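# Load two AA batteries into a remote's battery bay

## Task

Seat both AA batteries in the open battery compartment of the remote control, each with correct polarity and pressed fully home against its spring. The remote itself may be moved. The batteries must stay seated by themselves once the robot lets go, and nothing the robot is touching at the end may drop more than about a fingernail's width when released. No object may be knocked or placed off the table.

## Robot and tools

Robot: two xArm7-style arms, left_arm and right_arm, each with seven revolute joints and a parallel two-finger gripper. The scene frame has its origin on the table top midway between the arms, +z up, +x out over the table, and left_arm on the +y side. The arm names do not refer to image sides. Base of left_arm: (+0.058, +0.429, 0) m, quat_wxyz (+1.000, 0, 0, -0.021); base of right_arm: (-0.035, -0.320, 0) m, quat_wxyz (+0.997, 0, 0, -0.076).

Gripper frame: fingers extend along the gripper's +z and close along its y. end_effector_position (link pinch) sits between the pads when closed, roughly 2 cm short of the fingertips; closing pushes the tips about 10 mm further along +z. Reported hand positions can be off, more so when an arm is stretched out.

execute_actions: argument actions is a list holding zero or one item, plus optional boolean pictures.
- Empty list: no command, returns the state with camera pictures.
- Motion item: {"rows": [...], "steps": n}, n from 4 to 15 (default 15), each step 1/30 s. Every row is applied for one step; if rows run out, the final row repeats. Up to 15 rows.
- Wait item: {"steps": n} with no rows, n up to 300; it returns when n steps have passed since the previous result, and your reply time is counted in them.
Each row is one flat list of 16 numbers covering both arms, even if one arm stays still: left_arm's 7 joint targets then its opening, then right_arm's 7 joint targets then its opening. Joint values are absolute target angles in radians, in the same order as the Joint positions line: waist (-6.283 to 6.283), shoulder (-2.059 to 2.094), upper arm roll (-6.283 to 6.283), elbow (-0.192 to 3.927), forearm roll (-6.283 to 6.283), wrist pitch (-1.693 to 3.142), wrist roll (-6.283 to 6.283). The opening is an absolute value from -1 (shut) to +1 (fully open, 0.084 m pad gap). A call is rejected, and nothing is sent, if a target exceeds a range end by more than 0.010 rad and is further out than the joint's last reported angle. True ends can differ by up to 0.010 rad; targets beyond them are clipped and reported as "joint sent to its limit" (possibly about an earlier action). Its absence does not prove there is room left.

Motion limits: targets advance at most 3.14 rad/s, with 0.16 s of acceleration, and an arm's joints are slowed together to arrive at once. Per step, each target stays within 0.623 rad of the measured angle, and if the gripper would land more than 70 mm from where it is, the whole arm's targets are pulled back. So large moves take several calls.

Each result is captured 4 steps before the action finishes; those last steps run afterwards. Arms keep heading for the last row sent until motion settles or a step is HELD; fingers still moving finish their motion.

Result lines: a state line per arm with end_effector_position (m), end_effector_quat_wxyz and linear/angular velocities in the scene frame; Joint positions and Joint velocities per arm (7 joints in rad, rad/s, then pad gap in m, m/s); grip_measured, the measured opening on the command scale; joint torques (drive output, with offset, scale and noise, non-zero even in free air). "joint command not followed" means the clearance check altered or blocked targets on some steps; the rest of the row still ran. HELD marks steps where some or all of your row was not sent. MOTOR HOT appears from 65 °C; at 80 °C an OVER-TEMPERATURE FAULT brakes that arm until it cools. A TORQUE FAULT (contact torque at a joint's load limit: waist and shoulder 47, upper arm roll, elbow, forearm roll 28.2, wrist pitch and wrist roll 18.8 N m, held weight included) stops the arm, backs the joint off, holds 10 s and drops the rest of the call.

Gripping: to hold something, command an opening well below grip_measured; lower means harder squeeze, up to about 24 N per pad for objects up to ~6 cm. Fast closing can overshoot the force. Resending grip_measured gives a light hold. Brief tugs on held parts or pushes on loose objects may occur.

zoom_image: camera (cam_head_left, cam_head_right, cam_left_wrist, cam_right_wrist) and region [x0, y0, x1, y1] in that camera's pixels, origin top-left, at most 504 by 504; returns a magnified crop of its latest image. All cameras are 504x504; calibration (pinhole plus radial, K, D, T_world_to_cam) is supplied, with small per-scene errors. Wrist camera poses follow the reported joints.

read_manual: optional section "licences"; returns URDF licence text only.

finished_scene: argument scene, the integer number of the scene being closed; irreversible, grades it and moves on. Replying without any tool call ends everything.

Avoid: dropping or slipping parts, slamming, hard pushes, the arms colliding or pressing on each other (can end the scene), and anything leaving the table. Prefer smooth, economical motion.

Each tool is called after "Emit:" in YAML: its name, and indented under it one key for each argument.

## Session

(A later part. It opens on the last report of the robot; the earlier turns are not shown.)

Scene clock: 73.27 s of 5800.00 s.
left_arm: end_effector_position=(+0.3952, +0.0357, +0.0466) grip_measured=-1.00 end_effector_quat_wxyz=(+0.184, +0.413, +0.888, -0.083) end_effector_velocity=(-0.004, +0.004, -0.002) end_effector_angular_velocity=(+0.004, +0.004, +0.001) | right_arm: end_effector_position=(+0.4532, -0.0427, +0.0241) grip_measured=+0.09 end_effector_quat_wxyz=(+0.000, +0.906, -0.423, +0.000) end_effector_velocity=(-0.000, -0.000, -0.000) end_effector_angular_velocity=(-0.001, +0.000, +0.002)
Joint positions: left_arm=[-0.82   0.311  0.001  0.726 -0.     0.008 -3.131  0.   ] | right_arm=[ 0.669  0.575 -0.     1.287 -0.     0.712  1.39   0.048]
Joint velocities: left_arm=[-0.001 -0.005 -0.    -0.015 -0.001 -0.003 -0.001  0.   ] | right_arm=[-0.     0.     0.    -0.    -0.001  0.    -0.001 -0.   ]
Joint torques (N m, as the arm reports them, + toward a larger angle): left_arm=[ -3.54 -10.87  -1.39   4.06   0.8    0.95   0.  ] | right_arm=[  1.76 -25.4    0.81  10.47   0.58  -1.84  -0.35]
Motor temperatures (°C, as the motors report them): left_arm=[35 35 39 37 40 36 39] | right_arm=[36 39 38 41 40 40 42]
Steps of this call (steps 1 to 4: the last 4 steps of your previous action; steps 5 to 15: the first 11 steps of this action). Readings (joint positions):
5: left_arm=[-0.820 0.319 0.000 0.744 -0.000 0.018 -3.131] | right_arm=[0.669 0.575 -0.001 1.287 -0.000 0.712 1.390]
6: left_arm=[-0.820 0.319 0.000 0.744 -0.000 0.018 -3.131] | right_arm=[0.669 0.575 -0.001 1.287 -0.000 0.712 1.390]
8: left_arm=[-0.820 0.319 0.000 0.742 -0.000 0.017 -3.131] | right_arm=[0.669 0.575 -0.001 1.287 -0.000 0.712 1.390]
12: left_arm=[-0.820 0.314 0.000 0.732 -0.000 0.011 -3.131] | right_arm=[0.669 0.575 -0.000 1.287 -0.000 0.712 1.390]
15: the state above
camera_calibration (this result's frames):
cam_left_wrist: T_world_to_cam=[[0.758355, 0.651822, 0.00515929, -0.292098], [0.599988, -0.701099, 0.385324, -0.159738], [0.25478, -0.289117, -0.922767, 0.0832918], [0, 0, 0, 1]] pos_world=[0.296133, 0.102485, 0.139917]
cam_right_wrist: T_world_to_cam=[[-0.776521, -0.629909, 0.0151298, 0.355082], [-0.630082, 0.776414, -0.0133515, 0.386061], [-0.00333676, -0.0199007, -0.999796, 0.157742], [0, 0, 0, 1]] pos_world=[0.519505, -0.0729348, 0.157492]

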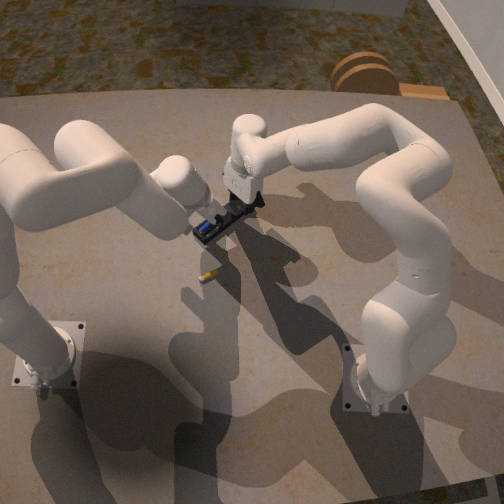

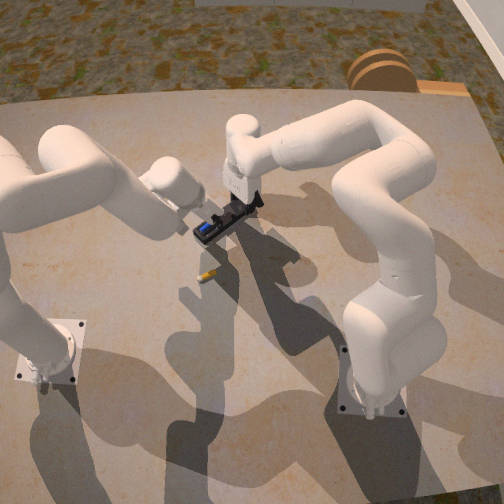

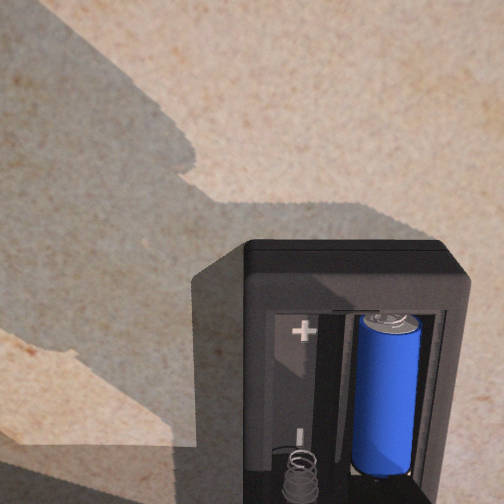

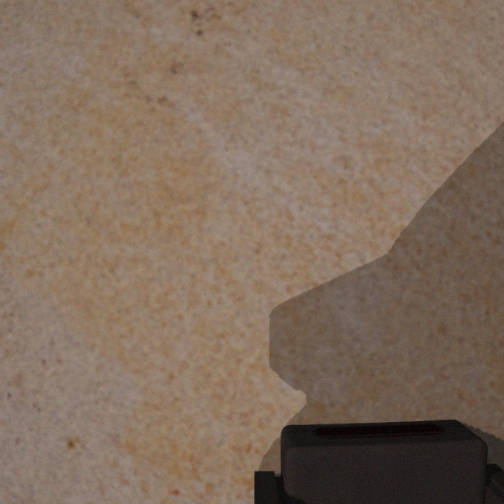

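Emit:
execute_actions:
  actions:
    - {"rows":[[-0.8205,0.292,0,0.723,0,0.031,-3.1315,-1,0.6694,0.5752,0,1.2869,0,0.7117,1.39,-0.3],[-0.8205,0.292,0,0.723,0,0.031,-3.1315,-1,0.6694,0.5752,0,1.2869,0,0.7117,1.39,-0.3],[-0.8205,0.275,0,0.695,0,0.02,-3.1315,-1,0.6694,0.5752,0,1.2869,0,0.7117,1.39,-0.3],[-0.8205,0.256,0,0.665,0,0.009,-3.1315,-1,0.6694,0.5752,0,1.2869,0,0.7117,1.39,-0.3],[-0.8205,0.2362,0,0.6352,0,-0.001,-3.1315,-1,0.6694,0.5752,0,1.2869,0,0.7117,1.39,-0.3],[-0.8205,0.2362,0,0.6352,0,-0.001,-3.1315,-1,0.6694,0.5752,0,1.2869,0,0.7117,1.39,-0.3],[-0.8205,0.2362,0,0.6352,0,-0.001,-3.1315,-1,0.6694,0.5752,0,1.2869,0,0.7117,1.39,-0.3],[-0.8205,0.2362,0,0.6352,0,-0.001,-3.1315,-1,0.6694,0.5752,0,1.2869,0,0.7117,1.39,-0.3],[-0.8205,0.243,0,0.6356,0,-0.0074,-3.1315,-1,0.6694,0.5752,0,1.2869,0,0.7117,1.39,-0.3],[-0.8205,0.249,0,0.636,0,-0.013,-3.1315,-1,0.6694,0.5752,0,1.2869,0,0.7117,1.39,-0.3],[-0.8205,0.254,0,0.6363,0,-0.0177,-3.1315,-1,0.6694,0.5752,0,1.2869,0,0.7117,1.39,-0.3],[-0.8205,0.259,0,0.6366,0,-0.0224,-3.1315,-1,0.6694,0.5752,0,1.2869,0,0.7117,1.39,-0.3],[-0.8205,0.263,0,0.6368,0,-0.0262,-3.1315,-1,0.6694,0.5752,0,1.2869,0,0.7117,1.39,-0.3]],"steps":15}

Emit:
execute_actions:
  actions:
    - {"rows":[[-0.8205,0.263,0,0.6368,0,-0.0262,-3.1315,-1,0.6694,0.5752,0,1.2869,0,0.7117,1.39,-0.3]],"steps":10}
  pictures: true

Scene clock: 74.57 s of 5800.00 s.
left_arm: end_effector_position=(+0.3772, +0.0554, +0.0488) grip_measured=-1.00 end_effector_quat_wxyz=(+0.180, +0.414, +0.888, -0.082) end_effector_velocity=(+0.019, -0.017, -0.027) end_effector_angular_velocity=(-0.045, -0.041, +0.005) | right_arm: end_effector_position=(+0.4532, -0.0424, +0.0241) grip_measured=+0.09 end_effector_quat_wxyz=(-0.000, +0.906, -0.423, +0.000) end_effector_velocity=(-0.001, -0.001, -0.000) end_effector_angular_velocity=(-0.002, +0.002, +0.002)
Joint positions: left_arm=[-0.821  0.245 -0.     0.635  0.    -0.008 -3.132  0.   ] | right_arm=[ 0.669  0.575 -0.     1.287  0.     0.711  1.39   0.048]
Joint velocities: left_arm=[ 0.003  0.149  0.004  0.052  0.002 -0.157  0.001  0.   ] | right_arm=[-0.001 -0.001 -0.    -0.001 -0.     0.002 -0.002  0.   ]
Joint torques (N m, as the arm reports them, + toward a larger angle): left_arm=[ -1.99 -14.48   0.3    7.7    0.53  -1.03   0.15] | right_arm=[  0.23 -25.31  -0.74  10.34   0.46  -1.82  -0.34]
Motor temperatures (°C, as the motors report them): left_arm=[35 35 39 37 40 36 39] | right_arm=[36 40 38 41 40 40 42]
Steps of this call (steps 1 to 4: the last 4 steps of your previous action; steps 5 to 15: the robot went on to your last target; steps 16 to 28: nothing new was sent; steps 29 to 39: the first 11 steps of this action). Readings (joint positions):
29: left_arm=[-0.821 0.313 -0.000 0.722 0.000 0.011 -3.132] | right_arm=[0.670 0.575 0.000 1.287 0.000 0.712 1.390]
30: left_arm=[-0.821 0.308 -0.000 0.722 0.000 0.018 -3.132] | right_arm=[0.670 0.575 0.000 1.287 0.000 0.712 1.390]
32: left_arm=[-0.821 0.291 -0.001 0.713 0.000 0.026 -3.132] | right_arm=[0.669 0.575 0.000 1.287 0.000 0.711 1.390]
36: left_arm=[-0.821 0.241 -0.001 0.637 0.000 0.004 -3.132] | right_arm=[0.669 0.575 -0.000 1.287 0.000 0.711 1.390]
39: the state above

Scene clock: 74.90 s of 5800.00 s.
left_arm: end_effector_position=(+0.3785, +0.0545, +0.0444) grip_measured=-1.00 end_effector_quat_wxyz=(+0.182, +0.414, +0.888, -0.082) end_effector_velocity=(-0.000, +0.000, -0.000) end_effector_angular_velocity=(+0.001, +0.000, -0.001) | right_arm: end_effector_position=(+0.4531, -0.0425, +0.0241) grip_measured=+0.09 end_effector_quat_wxyz=(+0.000, +0.906, -0.423, +0.000) end_effector_velocity=(-0.000, -0.000, +0.000) end_effector_angular_velocity=(+0.000, +0.000, -0.000)
Joint positions: left_arm=[-0.82   0.262  0.     0.638 -0.    -0.027 -3.131  0.   ] | right_arm=[ 0.669  0.575 -0.     1.287 -0.     0.712  1.39   0.048]
Joint velocities: left_arm=[ 0.    -0.    -0.    -0.001  0.     0.     0.001  0.   ] | right_arm=[-0.    -0.001  0.    -0.     0.     0.001 -0.     0.   ]
Joint torques (N m, as the arm reports them, + toward a larger angle): left_arm=[ -2.11 -14.32  -0.19   6.95   0.61  -0.8    0.04] | right_arm=[  0.54 -25.47  -0.5   10.33   0.49  -1.69  -0.34]
Motor temperatures (°C, as the motors report them): left_arm=[35 35 39 37 40 36 39] | right_arm=[36 40 38 41 40 40 42]
Steps of this call (steps 1 to 4: the last 4 steps of your previous action; steps 5 to 10: the first 6 steps of this action). Readings (joint positions):
5: left_arm=[-0.820 0.262 0.000 0.638 -0.000 -0.026 -3.131] | right_arm=[0.669 0.575 -0.000 1.287 0.000 0.712 1.390]
6: left_arm=[-0.820 0.263 0.000 0.638 -0.000 -0.026 -3.131] | right_arm=[0.669 0.575 -0.000 1.287 0.000 0.712 1.390]
8: left_arm=[-0.820 0.263 0.000 0.638 -0.000 -0.027 -3.131] | right_arm=[0.669 0.575 -0.000 1.287 -0.000 0.712 1.390]
10: the state above
camera_calibration (this result's frames):
cam_left_wrist: T_world_to_cam=[[0.758871, 0.651222, 0.00500508, -0.291842], [0.600574, -0.702782, 0.381324, -0.135623], [0.251844, -0.286369, -0.924428, 0.0920048], [0, 0, 0, 1]] pos_world=[0.279751, 0.121088, 0.138229]
cam_right_wrist: T_world_to_cam=[[-0.77627, -0.63022, 0.0150451, 0.355021], [-0.630391, 0.776166, -0.0131822, 0.385924], [-0.00336981, -0.0197173, -0.9998, 0.157766], [0, 0, 0, 1]] pos_world=[0.519407, -0.0726891, 0.15748]

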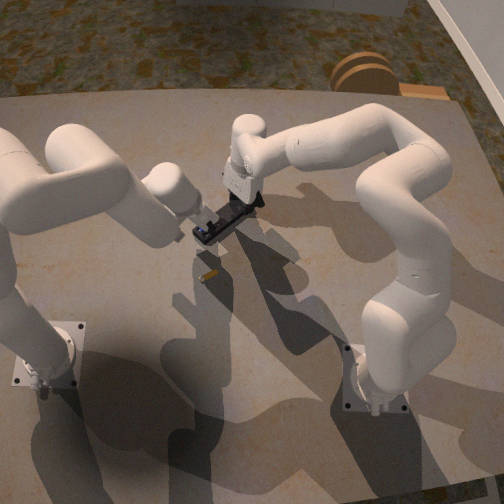

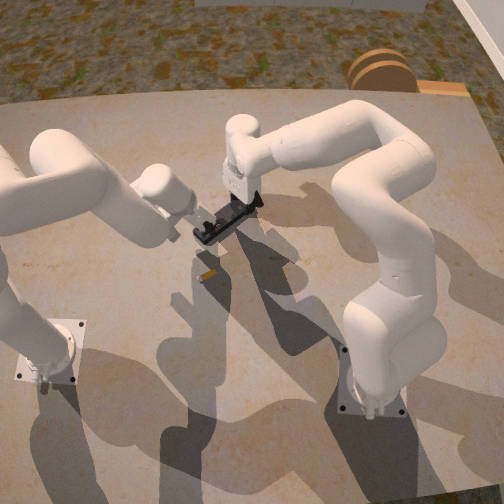

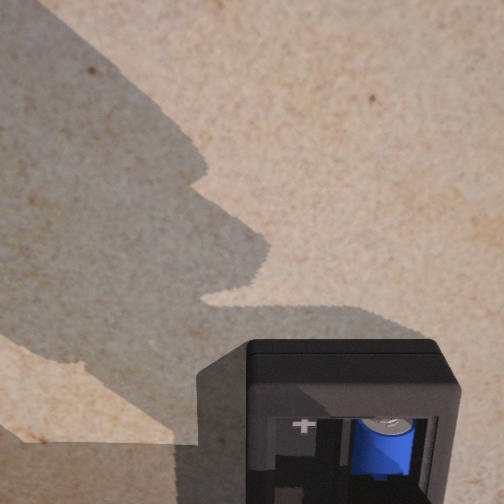

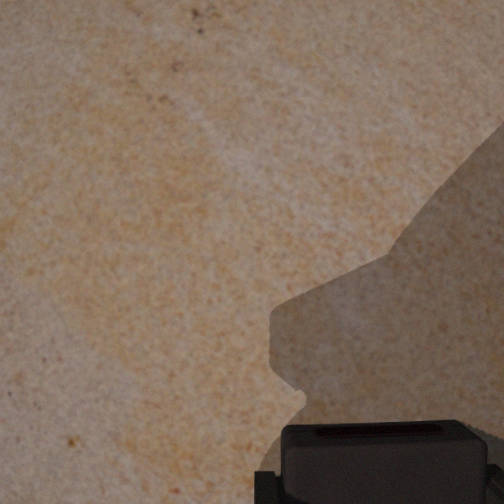

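Emit:
execute_actions:
  actions:
    - {"rows":[[-0.8205,0.266,0,0.6369,0,-0.029,-3.1315,-1,0.6694,0.5752,0,1.2869,0,0.7117,1.39,-0.3],[-0.8205,0.269,0,0.6369,0,-0.032,-3.1315,-1,0.6694,0.5752,0,1.2869,0,0.7117,1.39,-0.3],[-0.8205,0.272,0,0.6369,0,-0.035,-3.1315,-1,0.6694,0.5752,0,1.2869,0,0.7117,1.39,-0.3]],"steps":10}

Scene clock: 75.30 s of 5800.00 s.
left_arm: end_effector_position=(+0.3793, +0.0541, +0.0431) grip_measured=-1.00 end_effector_quat_wxyz=(+0.183, +0.413, +0.888, -0.083) end_effector_velocity=(+0.001, -0.001, -0.002) end_effector_angular_velocity=(-0.004, -0.004, -0.001) | right_arm: end_effector_position=(+0.4531, -0.0425, +0.0241) grip_measured=+0.09 end_effector_quat_wxyz=(+0.000, +0.906, -0.423, +0.000) end_effector_velocity=(+0.000, +0.000, +0.000) end_effector_angular_velocity=(+0.000, -0.001, +0.001)
Joint positions: left_arm=[-0.82   0.269  0.001  0.639 -0.    -0.036 -3.131  0.   ] | right_arm=[ 0.669  0.575 -0.     1.287 -0.     0.712  1.39   0.048]
Joint velocities: left_arm=[-0.     0.009 -0.     0.002 -0.    -0.013  0.001  0.   ] | right_arm=[ 0.  0.  0.  0. -0. -0. -0.  0.]
Joint torques (N m, as the arm reports them, + toward a larger angle): left_arm=[-3.22 -9.93 -0.84  5.34  0.77  0.09  0.12] | right_arm=[  0.68 -25.4   -0.27  10.44   0.55  -1.67  -0.32]
Motor temperatures (°C, as the motors report them): left_arm=[35 35 39 37 40 36 39] | right_arm=[36 40 38 41 40 40 42]
Steps of this call (steps 1 to 4: the last 4 steps of your previous action; steps 5 to 6: the robot went on to your last target; steps 7 to 12: the first 6 steps of this action). Readings (joint positions):
7: left_arm=[-0.820 0.263 0.000 0.638 -0.000 -0.027 -3.131] | right_arm=[0.669 0.575 -0.000 1.287 -0.000 0.712 1.390]
8: left_arm=[-0.820 0.264 0.000 0.638 -0.000 -0.028 -3.131] | right_arm=[0.669 0.575 -0.000 1.287 -0.000 0.712 1.390]
10: left_arm=[-0.820 0.267 0.000 0.638 -0.000 -0.033 -3.131] | right_arm=[0.669 0.575 -0.000 1.287 -0.000 0.712 1.390]
12: the state above

Emit:
execute_actions:
  actions:
    - {"rows":[[-0.8205,0.245,0,0.6369,0,-0.008,-3.1315,-1,0.6694,0.5752,0,1.2869,0,0.7117,1.39,-0.3],[-0.8205,0.235,0,0.6369,0,0.002,-3.1315,-1,0.6694,0.5752,0,1.2869,0,0.7117,1.39,-0.3],[-0.8205,0.245,0,0.665,0,0.02,-3.1315,-1,0.6694,0.5752,0,1.2869,0,0.7117,1.39,-0.3],[-0.8205,0.262,0,0.695,0,0.033,-3.1315,-1,0.6694,0.5752,0,1.2869,0,0.7117,1.39,-0.3],[-0.8205,0.28,0,0.722,0,0.042,-3.1315,-1,0.6694,0.5752,0,1.2869,0,0.7117,1.39,-0.3],[-0.8205,0.296,0,0.7483,0,0.0523,-3.1315,-1,0.6694,0.5752,0,1.2869,0,0.7117,1.39,-0.3],[-0.8205,0.296,0,0.7483,0,0.0523,-3.1315,-1,0.6694,0.5752,0,1.2869,0,0.7117,1.39,-0.3],[-0.8205,0.296,0,0.7483,0,0.0523,-3.1315,-1,0.6694,0.5752,0,1.2869,0,0.7117,1.39,-0.3],[-0.8205,0.296,0,0.7483,0,0.0523,-3.1315,-1,0.6694,0.5752,0,1.2869,0,0.7117,1.39,-0.3],[-0.8205,0.303,0,0.7483,0,0.0453,-3.1315,-1,0.6694,0.5752,0,1.2869,0,0.7117,1.39,-0.3],[-0.8205,0.310,0,0.7483,0,0.0383,-3.1315,-1,0.6694,0.5752,0,1.2869,0,0.7117,1.39,-0.3],[-0.8205,0.316,0,0.7483,0,0.0323,-3.1315,-1,0.6694,0.5752,0,1.2869,0,0.7117,1.39,-0.3]],"steps":15}

Emit:
execute_actions:
  actions:
    - {"rows":[[-0.8205,0.316,0,0.7483,0,0.0323,-3.1315,-1,0.6694,0.5752,0,1.2869,0,0.7117,1.39,-0.3],[-0.8205,0.316,0,0.7483,0,0.0323,-3.1315,-1,0.6694,0.5752,0,1.2869,0,0.7117,1.39,-0.3],[-0.8205,0.319,0,0.7483,0,0.0293,-3.1315,-1,0.6694,0.5752,0,1.2869,0,0.7117,1.39,-0.3],[-0.8205,0.322,0,0.7483,0,0.0263,-3.1315,-1,0.6694,0.5752,0,1.2869,0,0.7117,1.39,-0.3],[-0.8205,0.325,0,0.7483,0,0.0233,-3.1315,-1,0.6694,0.5752,0,1.2869,0,0.7117,1.39,-0.3],[-0.8205,0.328,0,0.7483,0,0.0203,-3.1315,-1,0.6694,0.5752,0,1.2869,0,0.7117,1.39,-0.3],[-0.8205,0.331,0,0.7483,0,0.0173,-3.1315,-1,0.6694,0.5752,0,1.2869,0,0.7117,1.39,-0.3],[-0.8205,0.334,0,0.7483,0,0.0143,-3.1315,-1,0.6694,0.5752,0,1.2869,0,0.7117,1.39,-0.3]],"steps":15}
  pictures: true

Scene clock: 78.47 s of 5800.00 s.
left_arm: end_effector_position=(+0.3960, +0.0327, +0.0514) grip_measured=-1.00 end_effector_quat_wxyz=(+0.177, +0.415, +0.889, -0.081) end_effector_velocity=(+0.020, -0.012, -0.015) end_effector_angular_velocity=(-0.052, -0.047, +0.015) | right_arm: end_effector_position=(+0.4528, -0.0419, +0.0241) grip_measured=+0.09 end_effector_quat_wxyz=(-0.000, +0.906, -0.423, -0.000) end_effector_velocity=(+0.001, -0.000, +0.000) end_effector_angular_velocity=(+0.001, -0.002, -0.002)
Joint positions: left_arm=[-0.821  0.303 -0.001  0.746  0.     0.05  -3.132  0.   ] | right_arm=[0.67  0.575 0.001 1.287 0.    0.712 1.39  0.048]
Joint velocities: left_arm=[ 0.005  0.096  0.009  0.033 -0.001 -0.133 -0.     0.   ] | right_arm=[-0.     0.    -0.002  0.001  0.001 -0.001 -0.    -0.   ]
Joint torques (N m, as the arm reports them, + toward a larger angle): left_arm=[ -2.35 -14.8   -0.02   7.42   0.55  -1.51  -0.01] | right_arm=[  0.1  -25.44  -0.95  10.53   0.38  -1.84  -0.39]
Motor temperatures (°C, as the motors report them): left_arm=[36 35 39 36 40 36 39] | right_arm=[36 40 38 41 40 40 42]
Steps of this call (steps 1 to 4: the last 4 steps of your previous action; steps 5 to 15: the robot went on to your last target; steps 16 to 84: nothing new was sent; steps 85 to 95: the first 11 steps of this action). Readings (joint positions):
85: left_arm=[-0.820 0.270 0.000 0.637 -0.000 -0.035 -3.131] | right_arm=[0.669 0.575 -0.000 1.287 -0.000 0.712 1.390]
86: left_arm=[-0.821 0.265 -0.000 0.637 0.000 -0.027 -3.132] | right_arm=[0.669 0.575 0.000 1.287 0.000 0.712 1.390]
88: left_arm=[-0.821 0.248 -0.002 0.635 0.000 0.005 -3.132] | right_arm=[0.670 0.575 0.001 1.287 -0.000 0.712 1.390]
92: left_arm=[-0.822 0.293 -0.003 0.726 0.000 0.050 -3.132] | right_arm=[0.670 0.575 0.001 1.287 0.000 0.712 1.390]
95: the state above

Scene clock: 78.97 s of 5800.00 s.
left_arm: end_effector_position=(+0.3990, +0.0311, +0.0441) grip_measured=-1.00 end_effector_quat_wxyz=(+0.183, +0.413, +0.888, -0.083) end_effector_velocity=(+0.001, -0.000, -0.002) end_effector_angular_velocity=(-0.004, -0.004, +0.000) | right_arm: end_effector_position=(+0.4530, -0.0423, +0.0241) grip_measured=+0.09 end_effector_quat_wxyz=(-0.000, +0.906, -0.423, -0.000) end_effector_velocity=(-0.000, +0.000, -0.000) end_effector_angular_velocity=(-0.000, -0.000, +0.001)
Joint positions: left_arm=[-0.82   0.332  0.001  0.75  -0.     0.014 -3.131  0.   ] | right_arm=[0.669 0.575 0.    1.287 0.    0.712 1.39  0.048]
Joint velocities: left_arm=[ 0.     0.009  0.001  0.001 -0.001 -0.013  0.001  0.   ] | right_arm=[ 0.001 -0.    -0.    -0.001 -0.    -0.     0.    -0.   ]
Joint torques (N m, as the arm reports them, + toward a larger angle): left_arm=[ -2.59 -14.29  -0.73   6.8    0.58  -0.49   0.14] | right_arm=[  0.2  -25.49  -0.89  10.56   0.27  -1.75  -0.32]
Motor temperatures (°C, as the motors report them): left_arm=[36 35 39 36 40 36 39] | right_arm=[36 40 38 41 40 40 42]
Steps of this call (steps 1 to 4: the last 4 steps of your previous action; steps 5 to 15: the first 11 steps of this action). Readings (joint positions):
5: left_arm=[-0.821 0.318 -0.000 0.745 0.000 0.034 -3.132] | right_arm=[0.670 0.575 0.000 1.287 0.000 0.712 1.390]
6: left_arm=[-0.821 0.318 -0.000 0.746 0.000 0.033 -3.132] | right_arm=[0.669 0.575 0.000 1.287 0.000 0.712 1.390]
8: left_arm=[-0.821 0.318 -0.000 0.748 0.000 0.031 -3.132] | right_arm=[0.669 0.575 0.000 1.287 0.000 0.712 1.390]
12: left_arm=[-0.821 0.328 -0.000 0.748 0.000 0.019 -3.131] | right_arm=[0.669 0.575 0.000 1.287 0.000 0.712 1.390]
15: the state above
camera_calibration (this result's frames):
cam_left_wrist: T_world_to_cam=[[0.758495, 0.651659, 0.00513418, -0.292017], [0.600308, -0.701747, 0.383642, -0.164317], [0.253607, -0.287909, -0.923467, 0.0791922], [0, 0, 0, 1]] pos_world=[0.30005, 0.0977865, 0.13767]
cam_right_wrist: T_world_to_cam=[[-0.776145, -0.630375, 0.0150468, 0.354977], [-0.630546, 0.776042, -0.01306, 0.385821], [-0.00344429, -0.0196241, -0.999801, 0.15781], [0, 0, 0, 1]] pos_world=[0.519335, -0.0725483, 0.157476]

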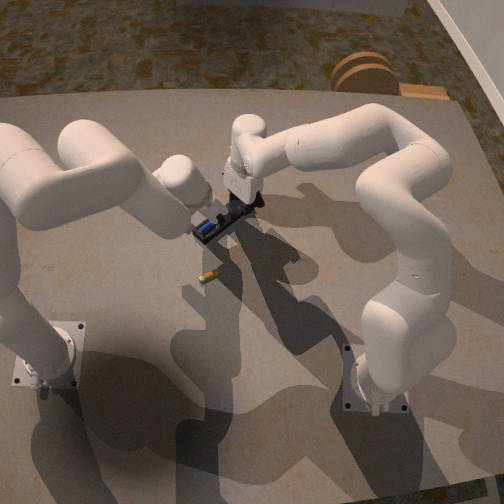

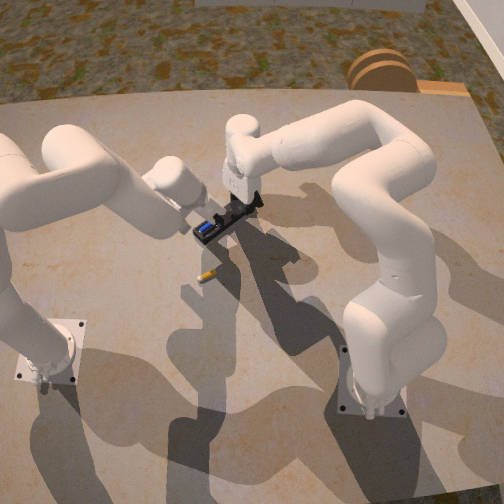

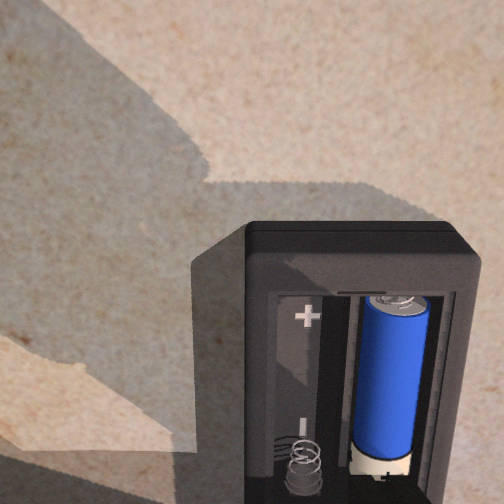

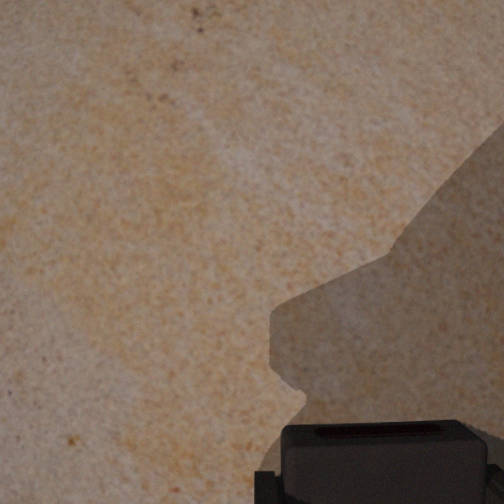

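Emit:
execute_actions:
  actions:
    - {"rows":[[-0.8205,0.336,0,0.7483,0,0.0123,-3.1315,-1,0.6694,0.5752,0,1.2869,0,0.7117,1.39,-0.3],[-0.8205,0.338,0,0.7483,0,0.0103,-3.1315,-1,0.6694,0.5752,0,1.2869,0,0.7117,1.39,-0.3],[-0.8205,0.340,0,0.7483,0,0.0083,-3.1315,-1,0.6694,0.5752,0,1.2869,0,0.7117,1.39,-0.3],[-0.8205,0.342,0,0.7483,0,0.0063,-3.1315,-1,0.6694,0.5752,0,1.2869,0,0.7117,1.39,-0.3]],"steps":11}

Scene clock: 81.83 s of 5800.00 s.
left_arm: end_effector_position=(+0.3981, +0.0315, +0.0418) grip_measured=-1.00 end_effector_quat_wxyz=(+0.183, +0.414, +0.888, -0.083) end_effector_velocity=(-0.001, +0.000, +0.001) end_effector_angular_velocity=(-0.003, -0.003, -0.004) | right_arm: end_effector_position=(+0.4530, -0.0424, +0.0241) grip_measured=+0.09 end_effector_quat_wxyz=(-0.000, +0.906, -0.423, -0.000) end_effector_velocity=(+0.000, -0.000, +0.000) end_effector_angular_velocity=(+0.000, -0.001, -0.001)
Joint positions: left_arm=[-0.82   0.337  0.     0.748 -0.     0.007 -3.132  0.   ] | right_arm=[ 0.669  0.575  0.     1.287 -0.     0.712  1.39   0.048]
Joint velocities: left_arm=[-0.001 -0.006 -0.    -0.007  0.002 -0.005  0.001  0.   ] | right_arm=[-0.001  0.     0.     0.    -0.    -0.001  0.001 -0.   ]
Joint torques (N m, as the arm reports them, + toward a larger angle): left_arm=[-5.29 -2.77 -2.45  2.15  0.82  1.54  0.01] | right_arm=[  0.   -25.45  -1.03  10.55   0.29  -1.7   -0.39]
Motor temperatures (°C, as the motors report them): left_arm=[36 35 40 36 40 36 39] | right_arm=[36 40 38 41 40 40 42]
Steps of this call (steps 1 to 4: the last 4 steps of your previous action; steps 5 to 15: the robot went on to your last target; steps 16 to 79: nothing new was sent; steps 80 to 86: the first 7 steps of this action). Readings (joint positions):
80: left_arm=[-0.820 0.334 0.000 0.749 -0.000 0.014 -3.131] | right_arm=[0.669 0.575 0.000 1.287 0.000 0.712 1.390]
81: left_arm=[-0.820 0.335 0.000 0.749 -0.000 0.013 -3.131] | right_arm=[0.669 0.575 0.000 1.287 0.000 0.712 1.390]
83: left_arm=[-0.820 0.336 0.000 0.748 -0.000 0.010 -3.132] | right_arm=[0.669 0.575 0.000 1.287 -0.000 0.712 1.390]
86: the state above

Emit:
execute_actions:
  actions:
    - {"rows":[[-0.8205,0.30,0,0.7483,0,0.048,-3.1315,-1,0.6694,0.5752,0,1.2869,0,0.7117,1.39,-0.3],[-0.8205,0.25,0,0.74,0,0.09,-3.1315,-1,0.6694,0.5752,0,1.2869,0,0.7117,1.39,-0.3],[-0.8205,0.25,0,0.74,0,0.09,-3.1315,-1,0.6694,0.5752,0,1.2869,0,0.7117,1.39,-0.3],[-0.8205,0.25,0,0.74,0,0.09,-3.1315,-1,0.6694,0.5752,0,1.2869,0,0.7117,1.39,-0.3],[-0.8205,0.25,0,0.74,0,0.09,-3.1315,-1,0.6694,0.5752,0,1.2869,0,0.7117,1.39,-0.3],[-0.8205,0.25,0,0.74,0,0.09,-3.1315,-1,0.6694,0.5752,0,1.2869,0,0.7117,1.39,-0.3],[-1.06,0.0623,0,0.5593,0,0.097,-3.14,0,0.6694,0.5752,0,1.2869,0,0.7117,1.39,-0.3]],"steps":15}
  pictures: true

Emit:
execute_actions:
  actions:
    - {"rows":[[-1.06,0.0623,0,0.5593,0,0.097,-3.14,0.3,0.6694,0.5752,0,1.2869,0,0.7117,1.39,-0.3]],"steps":10}
  pictures: true

Scene clock: 84.13 s of 5800.00 s.
left_arm: end_effector_position=(+0.3396, +0.0228, +0.0747) grip_measured=-0.22 end_effector_quat_wxyz=(+0.170, +0.457, +0.868, -0.088) end_effector_velocity=(-0.711, -0.218, +0.116) end_effector_angular_velocity=(-0.061, +0.014, -1.398) | right_arm: end_effector_position=(+0.4531, -0.0425, +0.0241) grip_measured=+0.09 end_effector_quat_wxyz=(+0.000, +0.906, -0.423, +0.000) end_effector_velocity=(+0.000, -0.000, +0.000) end_effector_angular_velocity=(-0.001, +0.000, +0.001)
Joint positions: left_arm=[-0.927  0.171  0.005  0.653 -0.     0.096 -3.135  0.034] | right_arm=[ 0.669  0.575 -0.     1.287 -0.     0.712  1.39   0.048]
Joint velocities: left_arm=[-1.204 -0.908 -0.215 -0.836  0.02   0.03  -0.038  0.216] | right_arm=[-0.001 -0.     0.     0.    -0.001  0.001 -0.001 -0.   ]
Joint torques (N m, as the arm reports them, + toward a larger angle): left_arm=[  2.47 -13.74   1.83   9.7    0.34  -1.24   0.21] | right_arm=[  0.37 -25.35  -0.71  10.44   0.36  -1.83  -0.33]
Motor temperatures (°C, as the motors report them): left_arm=[36 35 40 36 40 36 39] | right_arm=[36 40 38 41 40 40 42]
Steps of this call (steps 1 to 4: the last 4 steps of your previous action; steps 5 to 15: the robot went on to your last target; steps 16 to 58: nothing new was sent; steps 59 to 69: the first 11 steps of this action). Readings (joint positions):
59: left_arm=[-0.820 0.337 0.000 0.748 -0.000 0.007 -3.131] | right_arm=[0.669 0.575 0.000 1.287 0.000 0.712 1.390]
60: left_arm=[-0.820 0.331 -0.000 0.748 0.000 0.016 -3.131] | right_arm=[0.669 0.575 0.000 1.287 0.000 0.712 1.390]
62: left_arm=[-0.821 0.290 -0.002 0.737 0.000 0.067 -3.132] | right_arm=[0.669 0.575 -0.000 1.287 -0.000 0.712 1.390]
66: left_arm=[-0.829 0.248 -0.000 0.731 0.000 0.092 -3.132] | right_arm=[0.669 0.575 -0.000 1.287 -0.000 0.712 1.390]
69: the state above
camera_calibration (this result's frames):
cam_left_wrist: T_world_to_cam=[[0.818981, 0.573807, 0.0040677, -0.260431], [0.532699, -0.762905, 0.366344, -0.120596], [0.213314, -0.297862, -0.930471, 0.134525], [0, 0, 0, 1]] pos_world=[0.248833, 0.0975036, 0.17041]
cam_right_wrist: T_world_to_cam=[[-0.776298, -0.630185, 0.0151427, 0.354993], [-0.630357, 0.776193, -0.0131816, 0.385929], [-0.00344681, -0.0197782, -0.999798, 0.157802], [0, 0, 0, 1]] pos_world=[0.519397, -0.0727232, 0.157482]

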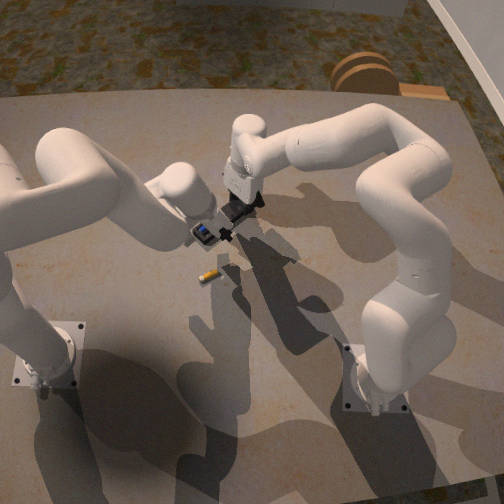

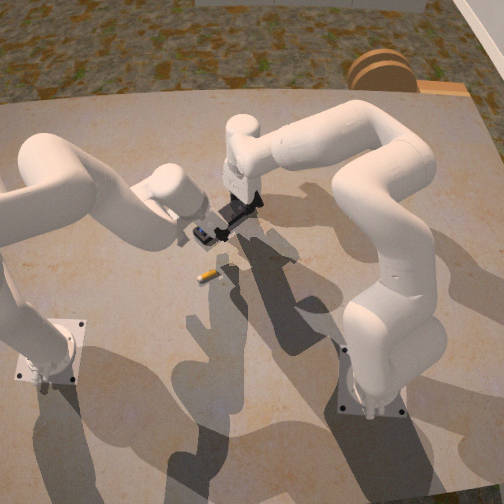

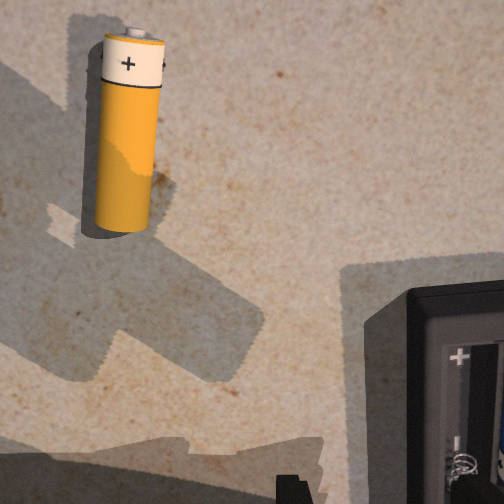

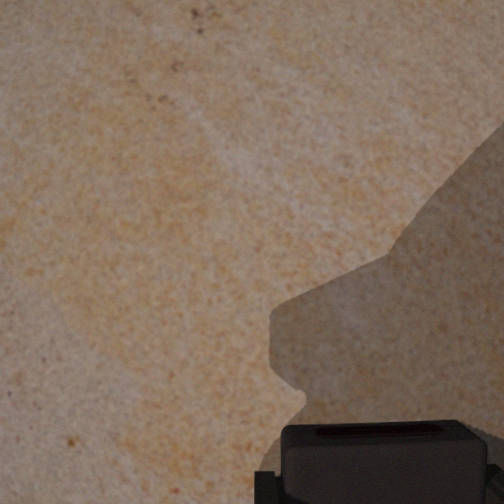

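Scene clock: 84.47 s of 5800.00 s.
left_arm: end_effector_position=(+0.2725, +0.0108, +0.0893) grip_measured=+0.29 end_effector_quat_wxyz=(+0.169, +0.511, +0.836, -0.103) end_effector_velocity=(+0.002, -0.000, +0.000) end_effector_angular_velocity=(-0.001, -0.001, +0.003) | right_arm: end_effector_position=(+0.4531, -0.0425, +0.0241) grip_measured=+0.09 end_effector_quat_wxyz=(+0.000, +0.906, -0.423, +0.000) end_effector_velocity=(+0.000, -0.000, +0.000) end_effector_angular_velocity=(+0.001, -0.001, -0.002)
Joint positions: left_arm=[-1.058  0.064  0.003  0.559 -0.     0.097 -3.14   0.056] | right_arm=[ 0.669  0.575 -0.     1.287 -0.     0.712  1.39   0.048]
Joint velocities: left_arm=[ 0.007  0.002 -0.003  0.002  0.001 -0.001 -0.     0.   ] | right_arm=[-0.001 -0.     0.    -0.     0.001 -0.001  0.001 -0.   ]
Joint torques (N m, as the arm reports them, + toward a larger angle): left_arm=[ -3.34 -14.21  -0.93   8.97   0.67  -1.28   0.07] | right_arm=[  0.59 -25.32  -0.5   10.48   0.45  -1.75  -0.31]
Motor temperatures (°C, as the motors report them): left_arm=[36 35 40 36 40 36 39] | right_arm=[36 40 38 41 40 40 42]
Steps of this call (steps 1 to 4: the last 4 steps of your previous action; steps 5 to 10: the first 6 steps of this action). Readings (joint positions):
5: left_arm=[-1.062 0.064 -0.010 0.560 0.001 0.097 -3.140] | right_arm=[0.669 0.575 -0.000 1.287 -0.000 0.712 1.390]
6: left_arm=[-1.063 0.063 -0.007 0.559 0.001 0.097 -3.140] | right_arm=[0.669 0.575 -0.000 1.287 -0.000 0.712 1.390]
8: left_arm=[-1.060 0.063 0.001 0.559 -0.000 0.097 -3.140] | right_arm=[0.669 0.575 -0.000 1.287 -0.000 0.712 1.390]
10: the state above
camera_calibration (this result's frames):
cam_left_wrist: T_world_to_cam=[[0.885543, 0.464554, 0.00175079, -0.215359], [0.429531, -0.820205, 0.377845, -0.0716324], [0.176965, -0.333846, -0.925867, 0.168677], [0, 0, 0, 1]] pos_world=[0.191628, 0.0976046, 0.183616]
cam_right_wrist: T_world_to_cam=[[-0.776249, -0.630245, 0.0150872, 0.355], [-0.630417, 0.776146, -0.01315, 0.3859], [-0.0034221, -0.0197189, -0.9998, 0.157795], [0, 0, 0, 1]] pos_world=[0.519386, -0.0726658, 0.157482]

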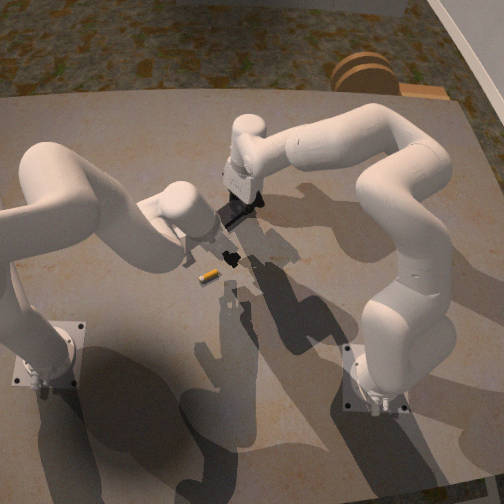

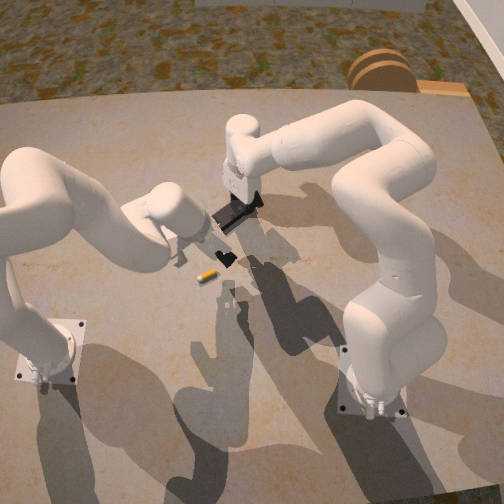

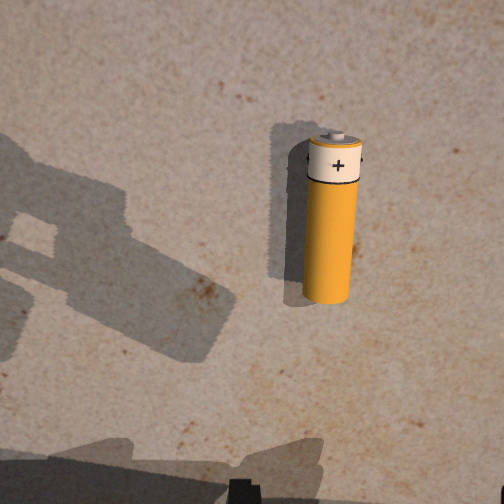

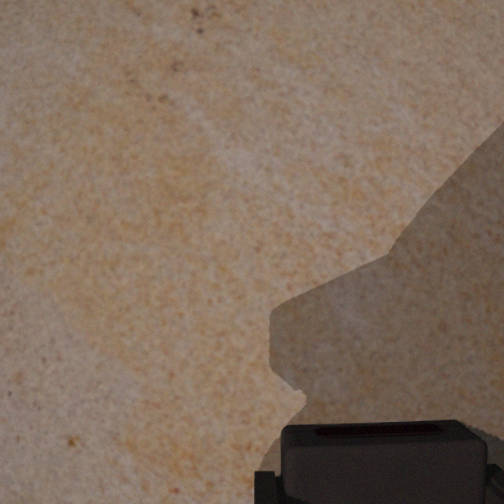

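Emit:
execute_actions:
  actions:
    - {"rows":[[-1.08,0.0441,0,0.6558,0,0.6117,-3.157,0.4,0.6694,0.5752,0,1.2869,0,0.7117,1.39,-0.3],[-1.08,0.0441,0,0.6558,0,0.6117,-3.157,0.4,0.6694,0.5752,0,1.2869,0,0.7117,1.39,-0.3],[-1.08,0.0441,0,0.6558,0,0.6117,-3.157,0.4,0.6694,0.5752,0,1.2869,0,0.7117,1.39,-0.3],[-1.08,0.0441,0,0.6558,0,0.6117,-3.157,0.4,0.6694,0.5752,0,1.2869,0,0.7117,1.39,-0.3],[-1.08,0.0441,0,0.6558,0,0.6117,-3.157,0.4,0.6694,0.5752,0,1.2869,0,0.7117,1.39,-0.3],[-1.08,0.0441,0,0.6558,0,0.6117,-3.157,0.4,0.6694,0.5752,0,1.2869,0,0.7117,1.39,-0.3],[-1.08,0.0441,0,0.6558,0,0.6117,-3.157,0.4,0.6694,0.5752,0,1.2869,0,0.7117,1.39,-0.3],[-1.08,0.0441,0,0.6558,0,0.6117,-3.157,0.4,0.6694,0.5752,0,1.2869,0,0.7117,1.39,-0.3],[-1.08,0.0441,0,0.6558,0,0.6117,-3.157,0.4,0.6694,0.5752,0,1.2869,0,0.7117,1.39,-0.3],[-1.08,0.10,0,0.648,0,0.548,-3.157,0.4,0.6694,0.5752,0,1.2869,0,0.7117,1.39,-0.3],[-1.08,0.15,0,0.643,0,0.493,-3.157,0.4,0.6694,0.5752,0,1.2869,0,0.7117,1.39,-0.3],[-1.08,0.177,0,0.6397,0,0.4617,-3.157,0.4,0.6694,0.5752,0,1.2869,0,0.7117,1.39,-0.3]],"steps":15}

Emit:
execute_actions:
  actions:
    - {"rows":[[-1.08,0.177,0,0.6397,0,0.4617,-3.157,0.4,0.6694,0.5752,0,1.2869,0,0.7117,1.39,-0.3]],"steps":10}
  pictures: true

Scene clock: 85.73 s of 5800.00 s.
left_arm: end_effector_position=(+0.2327, +0.0646, +0.0686) grip_measured=+0.39 end_effector_quat_wxyz=(+0.004, +0.526, +0.850, -0.003) end_effector_velocity=(-0.027, +0.048, -0.106) end_effector_angular_velocity=(+0.303, +0.145, +0.001) | right_arm: end_effector_position=(+0.4530, -0.0424, +0.0241) grip_measured=+0.09 end_effector_quat_wxyz=(-0.000, +0.906, -0.423, -0.000) end_effector_velocity=(+0.000, -0.000, +0.000) end_effector_angular_velocity=(+0.001, -0.001, -0.001)
Joint positions: left_arm=[-1.08   0.05  -0.001  0.654  0.     0.595 -3.157  0.061] | right_arm=[0.669 0.575 0.    1.287 0.    0.712 1.39  0.048]
Joint velocities: left_arm=[-0.011  0.293  0.002  0.059  0.002  0.102 -0.012  0.   ] | right_arm=[-0.001 -0.    -0.     0.     0.001 -0.001  0.    -0.   ]
Joint torques (N m, as the arm reports them, + toward a larger angle): left_arm=[-0.26 -1.7   0.96  5.89  0.83 -1.68  0.2 ] | right_arm=[  0.56 -25.37  -0.54  10.52   0.39  -1.75  -0.39]
Motor temperatures (°C, as the motors report them): left_arm=[36 35 40 36 40 36 39] | right_arm=[36 40 38 41 40 40 42]
Steps of this call (steps 1 to 4: the last 4 steps of your previous action; steps 5 to 15: the robot went on to your last target; steps 16 to 27: nothing new was sent; steps 28 to 38: the first 11 steps of this action). Readings (joint positions):
28: left_arm=[-1.060 0.062 0.000 0.559 -0.000 0.098 -3.140] | right_arm=[0.669 0.575 0.000 1.287 0.000 0.712 1.390]
29: left_arm=[-1.060 0.062 0.000 0.561 -0.000 0.107 -3.140] | right_arm=[0.669 0.575 0.000 1.287 0.000 0.712 1.390]
31: left_arm=[-1.063 0.060 0.000 0.574 -0.000 0.178 -3.143] | right_arm=[0.669 0.575 0.000 1.287 0.000 0.712 1.390]
35: left_arm=[-1.075 0.049 -0.000 0.633 0.000 0.489 -3.153] | right_arm=[0.669 0.575 0.000 1.287 0.000 0.712 1.390]
38: the state above

Scene clock: 86.07 s of 5800.00 s.
left_arm: end_effector_position=(+0.2326, +0.0657, +0.0236) grip_measured=+0.39 end_effector_quat_wxyz=(+0.002, +0.525, +0.851, -0.001) end_effector_velocity=(+0.009, -0.021, +0.020) end_effector_angular_velocity=(-0.057, -0.027, -0.004) | right_arm: end_effector_position=(+0.4530, -0.0424, +0.0241) grip_measured=+0.09 end_effector_quat_wxyz=(-0.000, +0.906, -0.423, -0.000) end_effector_velocity=(+0.000, +0.000, +0.000) end_effector_angular_velocity=(-0.000, -0.000, +0.002)
Joint positions: left_arm=[-1.08   0.176 -0.     0.641  0.     0.461 -3.157  0.061] | right_arm=[0.669 0.575 0.    1.287 0.    0.712 1.39  0.048]
Joint velocities: left_arm=[-0.001 -0.029 -0.002  0.026  0.    -0.008  0.001 -0.   ] | right_arm=[ 0.001  0.    -0.     0.    -0.001  0.    -0.001 -0.   ]
Joint torques (N m, as the arm reports them, + toward a larger angle): left_arm=[ -1.54 -13.66   0.28   7.3    0.6   -0.86   0.19] | right_arm=[  0.56 -25.26  -0.61  10.43   0.4   -1.79  -0.38]
Motor temperatures (°C, as the motors report them): left_arm=[36 35 40 36 40 36 39] | right_arm=[36 40 38 41 40 40 42]
Steps of this call (steps 1 to 4: the last 4 steps of your previous action; steps 5 to 10: the first 6 steps of this action). Readings (joint positions):
5: left_arm=[-1.080 0.176 0.000 0.635 -0.000 0.475 -3.157] | right_arm=[0.669 0.575 0.000 1.287 0.000 0.712 1.390]
6: left_arm=[-1.080 0.181 0.001 0.633 -0.000 0.468 -3.157] | right_arm=[0.669 0.575 0.000 1.287 0.000 0.712 1.390]
8: left_arm=[-1.080 0.179 0.000 0.637 -0.000 0.463 -3.157] | right_arm=[0.669 0.575 0.000 1.287 0.000 0.712 1.390]
10: the state above
camera_calibration (this result's frames):
cam_left_wrist: T_world_to_cam=[[0.890177, 0.455591, 0.00462867, -0.206022], [0.455614, -0.890148, -0.00724398, 0.0230206], [0.000819909, 0.00855731, -0.999963, 0.153553], [0, 0, 0, 1]] pos_world=[0.172781, 0.113039, 0.154667]
cam_right_wrist: T_world_to_cam=[[-0.776155, -0.630362, 0.0150688, 0.354971], [-0.630532, 0.776053, -0.0130729, 0.385836], [-0.0034535, -0.0196479, -0.999801, 0.157813], [0, 0, 0, 1]] pos_world=[0.51934, -0.0725683, 0.157477]

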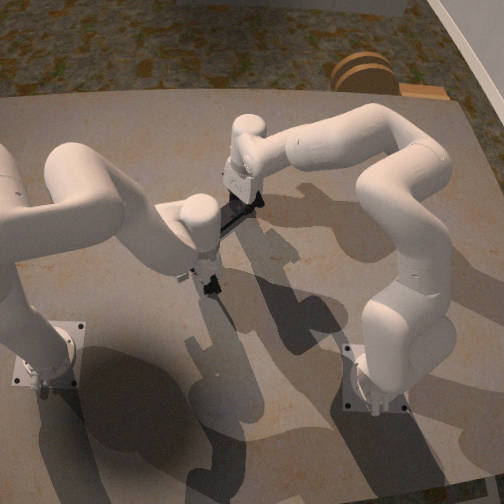

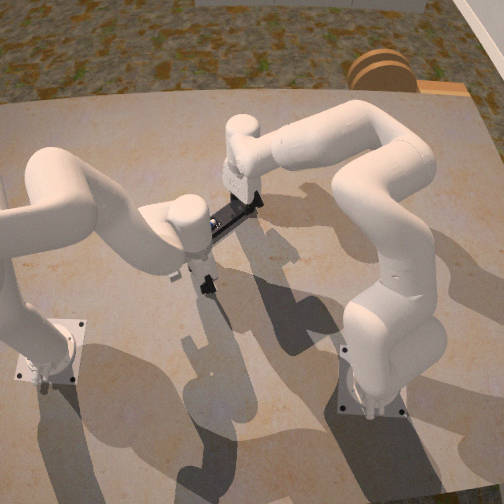

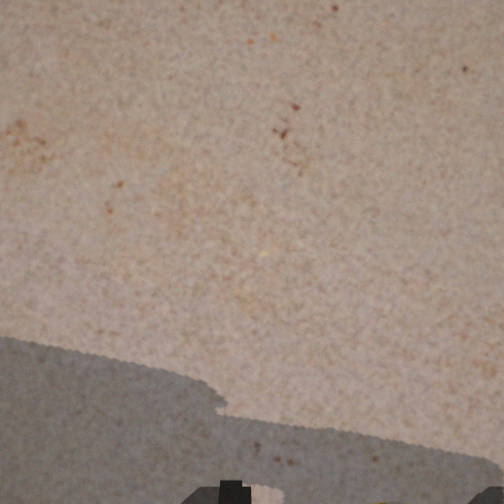

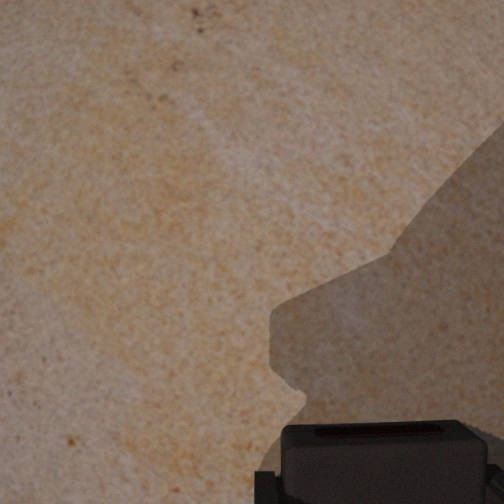

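Emit:
execute_actions:
  actions:
    - {"rows":[[-1.08,0.179,0,0.6397,0,0.4607,-3.157,0.1,0.6694,0.5752,0,1.2869,0,0.7117,1.39,-0.3],[-1.08,0.179,0,0.6397,0,0.4607,-3.157,-0.1,0.6694,0.5752,0,1.2869,0,0.7117,1.39,-0.3],[-1.08,0.179,0,0.6397,0,0.4607,-3.157,-0.3,0.6694,0.5752,0,1.2869,0,0.7117,1.39,-0.3],[-1.08,0.179,0,0.6397,0,0.4607,-3.157,-0.45,0.6694,0.5752,0,1.2869,0,0.7117,1.39,-0.3],[-1.08,0.179,0,0.6397,0,0.4607,-3.157,-0.55,0.6694,0.5752,0,1.2869,0,0.7117,1.39,-0.3],[-1.08,0.179,0,0.6397,0,0.4607,-3.157,-0.62,0.6694,0.5752,0,1.2869,0,0.7117,1.39,-0.3],[-1.08,0.179,0,0.6397,0,0.4607,-3.157,-0.68,0.6694,0.5752,0,1.2869,0,0.7117,1.39,-0.3],[-1.08,0.179,0,0.6397,0,0.4607,-3.157,-0.74,0.6694,0.5752,0,1.2869,0,0.7117,1.39,-0.3],[-1.08,0.179,0,0.6397,0,0.4607,-3.157,-0.8,0.6694,0.5752,0,1.2869,0,0.7117,1.39,-0.3],[-1.08,0.179,0,0.6397,0,0.4607,-3.157,-0.85,0.6694,0.5752,0,1.2869,0,0.7117,1.39,-0.3]],"steps":15}

Scene clock: 86.83 s of 5800.00 s.
left_arm: end_effector_position=(+0.2322, +0.0667, +0.0223) grip_measured=-0.69 end_effector_quat_wxyz=(+0.000, +0.525, +0.851, -0.000) end_effector_velocity=(-0.000, +0.001, -0.000) end_effector_angular_velocity=(+0.001, +0.001, +0.000) | right_arm: end_effector_position=(+0.4530, -0.0424, +0.0241) grip_measured=+0.09 end_effector_quat_wxyz=(-0.000, +0.906, -0.423, -0.000) end_effector_velocity=(+0.000, -0.000, +0.000) end_effector_angular_velocity=(+0.001, +0.000, -0.002)
Joint positions: left_arm=[-1.08   0.179  0.     0.64   0.     0.461 -3.157  0.014] | right_arm=[0.669 0.575 0.    1.287 0.    0.712 1.39  0.048]
Joint velocities: left_arm=[-0.     0.     0.    -0.001 -0.001 -0.     0.001  0.   ] | right_arm=[-0.    -0.    -0.     0.     0.001  0.     0.001  0.   ]
Joint torques (N m, as the arm reports them, + toward a larger angle): left_arm=[ -1.94 -14.56   0.19   8.15   0.75  -0.8    0.12] | right_arm=[  0.52 -25.31  -0.53  10.53   0.42  -1.76  -0.38]
Motor temperatures (°C, as the motors report them): left_arm=[36 35 40 36 40 36 39] | right_arm=[36 40 38 41 40 40 42]
Steps of this call (steps 1 to 4: the last 4 steps of your previous action; steps 5 to 12: the robot went on to your last target; steps 13 to 23: the first 11 steps of this action). Readings (joint positions):
13: left_arm=[-1.080 0.177 -0.000 0.640 -0.000 0.462 -3.157] | right_arm=[0.669 0.575 0.000 1.287 0.000 0.712 1.390]
14: left_arm=[-1.080 0.178 -0.000 0.640 0.000 0.461 -3.157] | right_arm=[0.669 0.575 0.000 1.287 0.000 0.712 1.390]
16: left_arm=[-1.080 0.179 0.000 0.640 -0.000 0.461 -3.157] | right_arm=[0.669 0.575 0.000 1.287 0.000 0.712 1.390]
20: left_arm=[-1.080 0.179 0.000 0.640 0.000 0.461 -3.157] | right_arm=[0.669 0.575 0.000 1.287 0.000 0.712 1.390]
23: the state above


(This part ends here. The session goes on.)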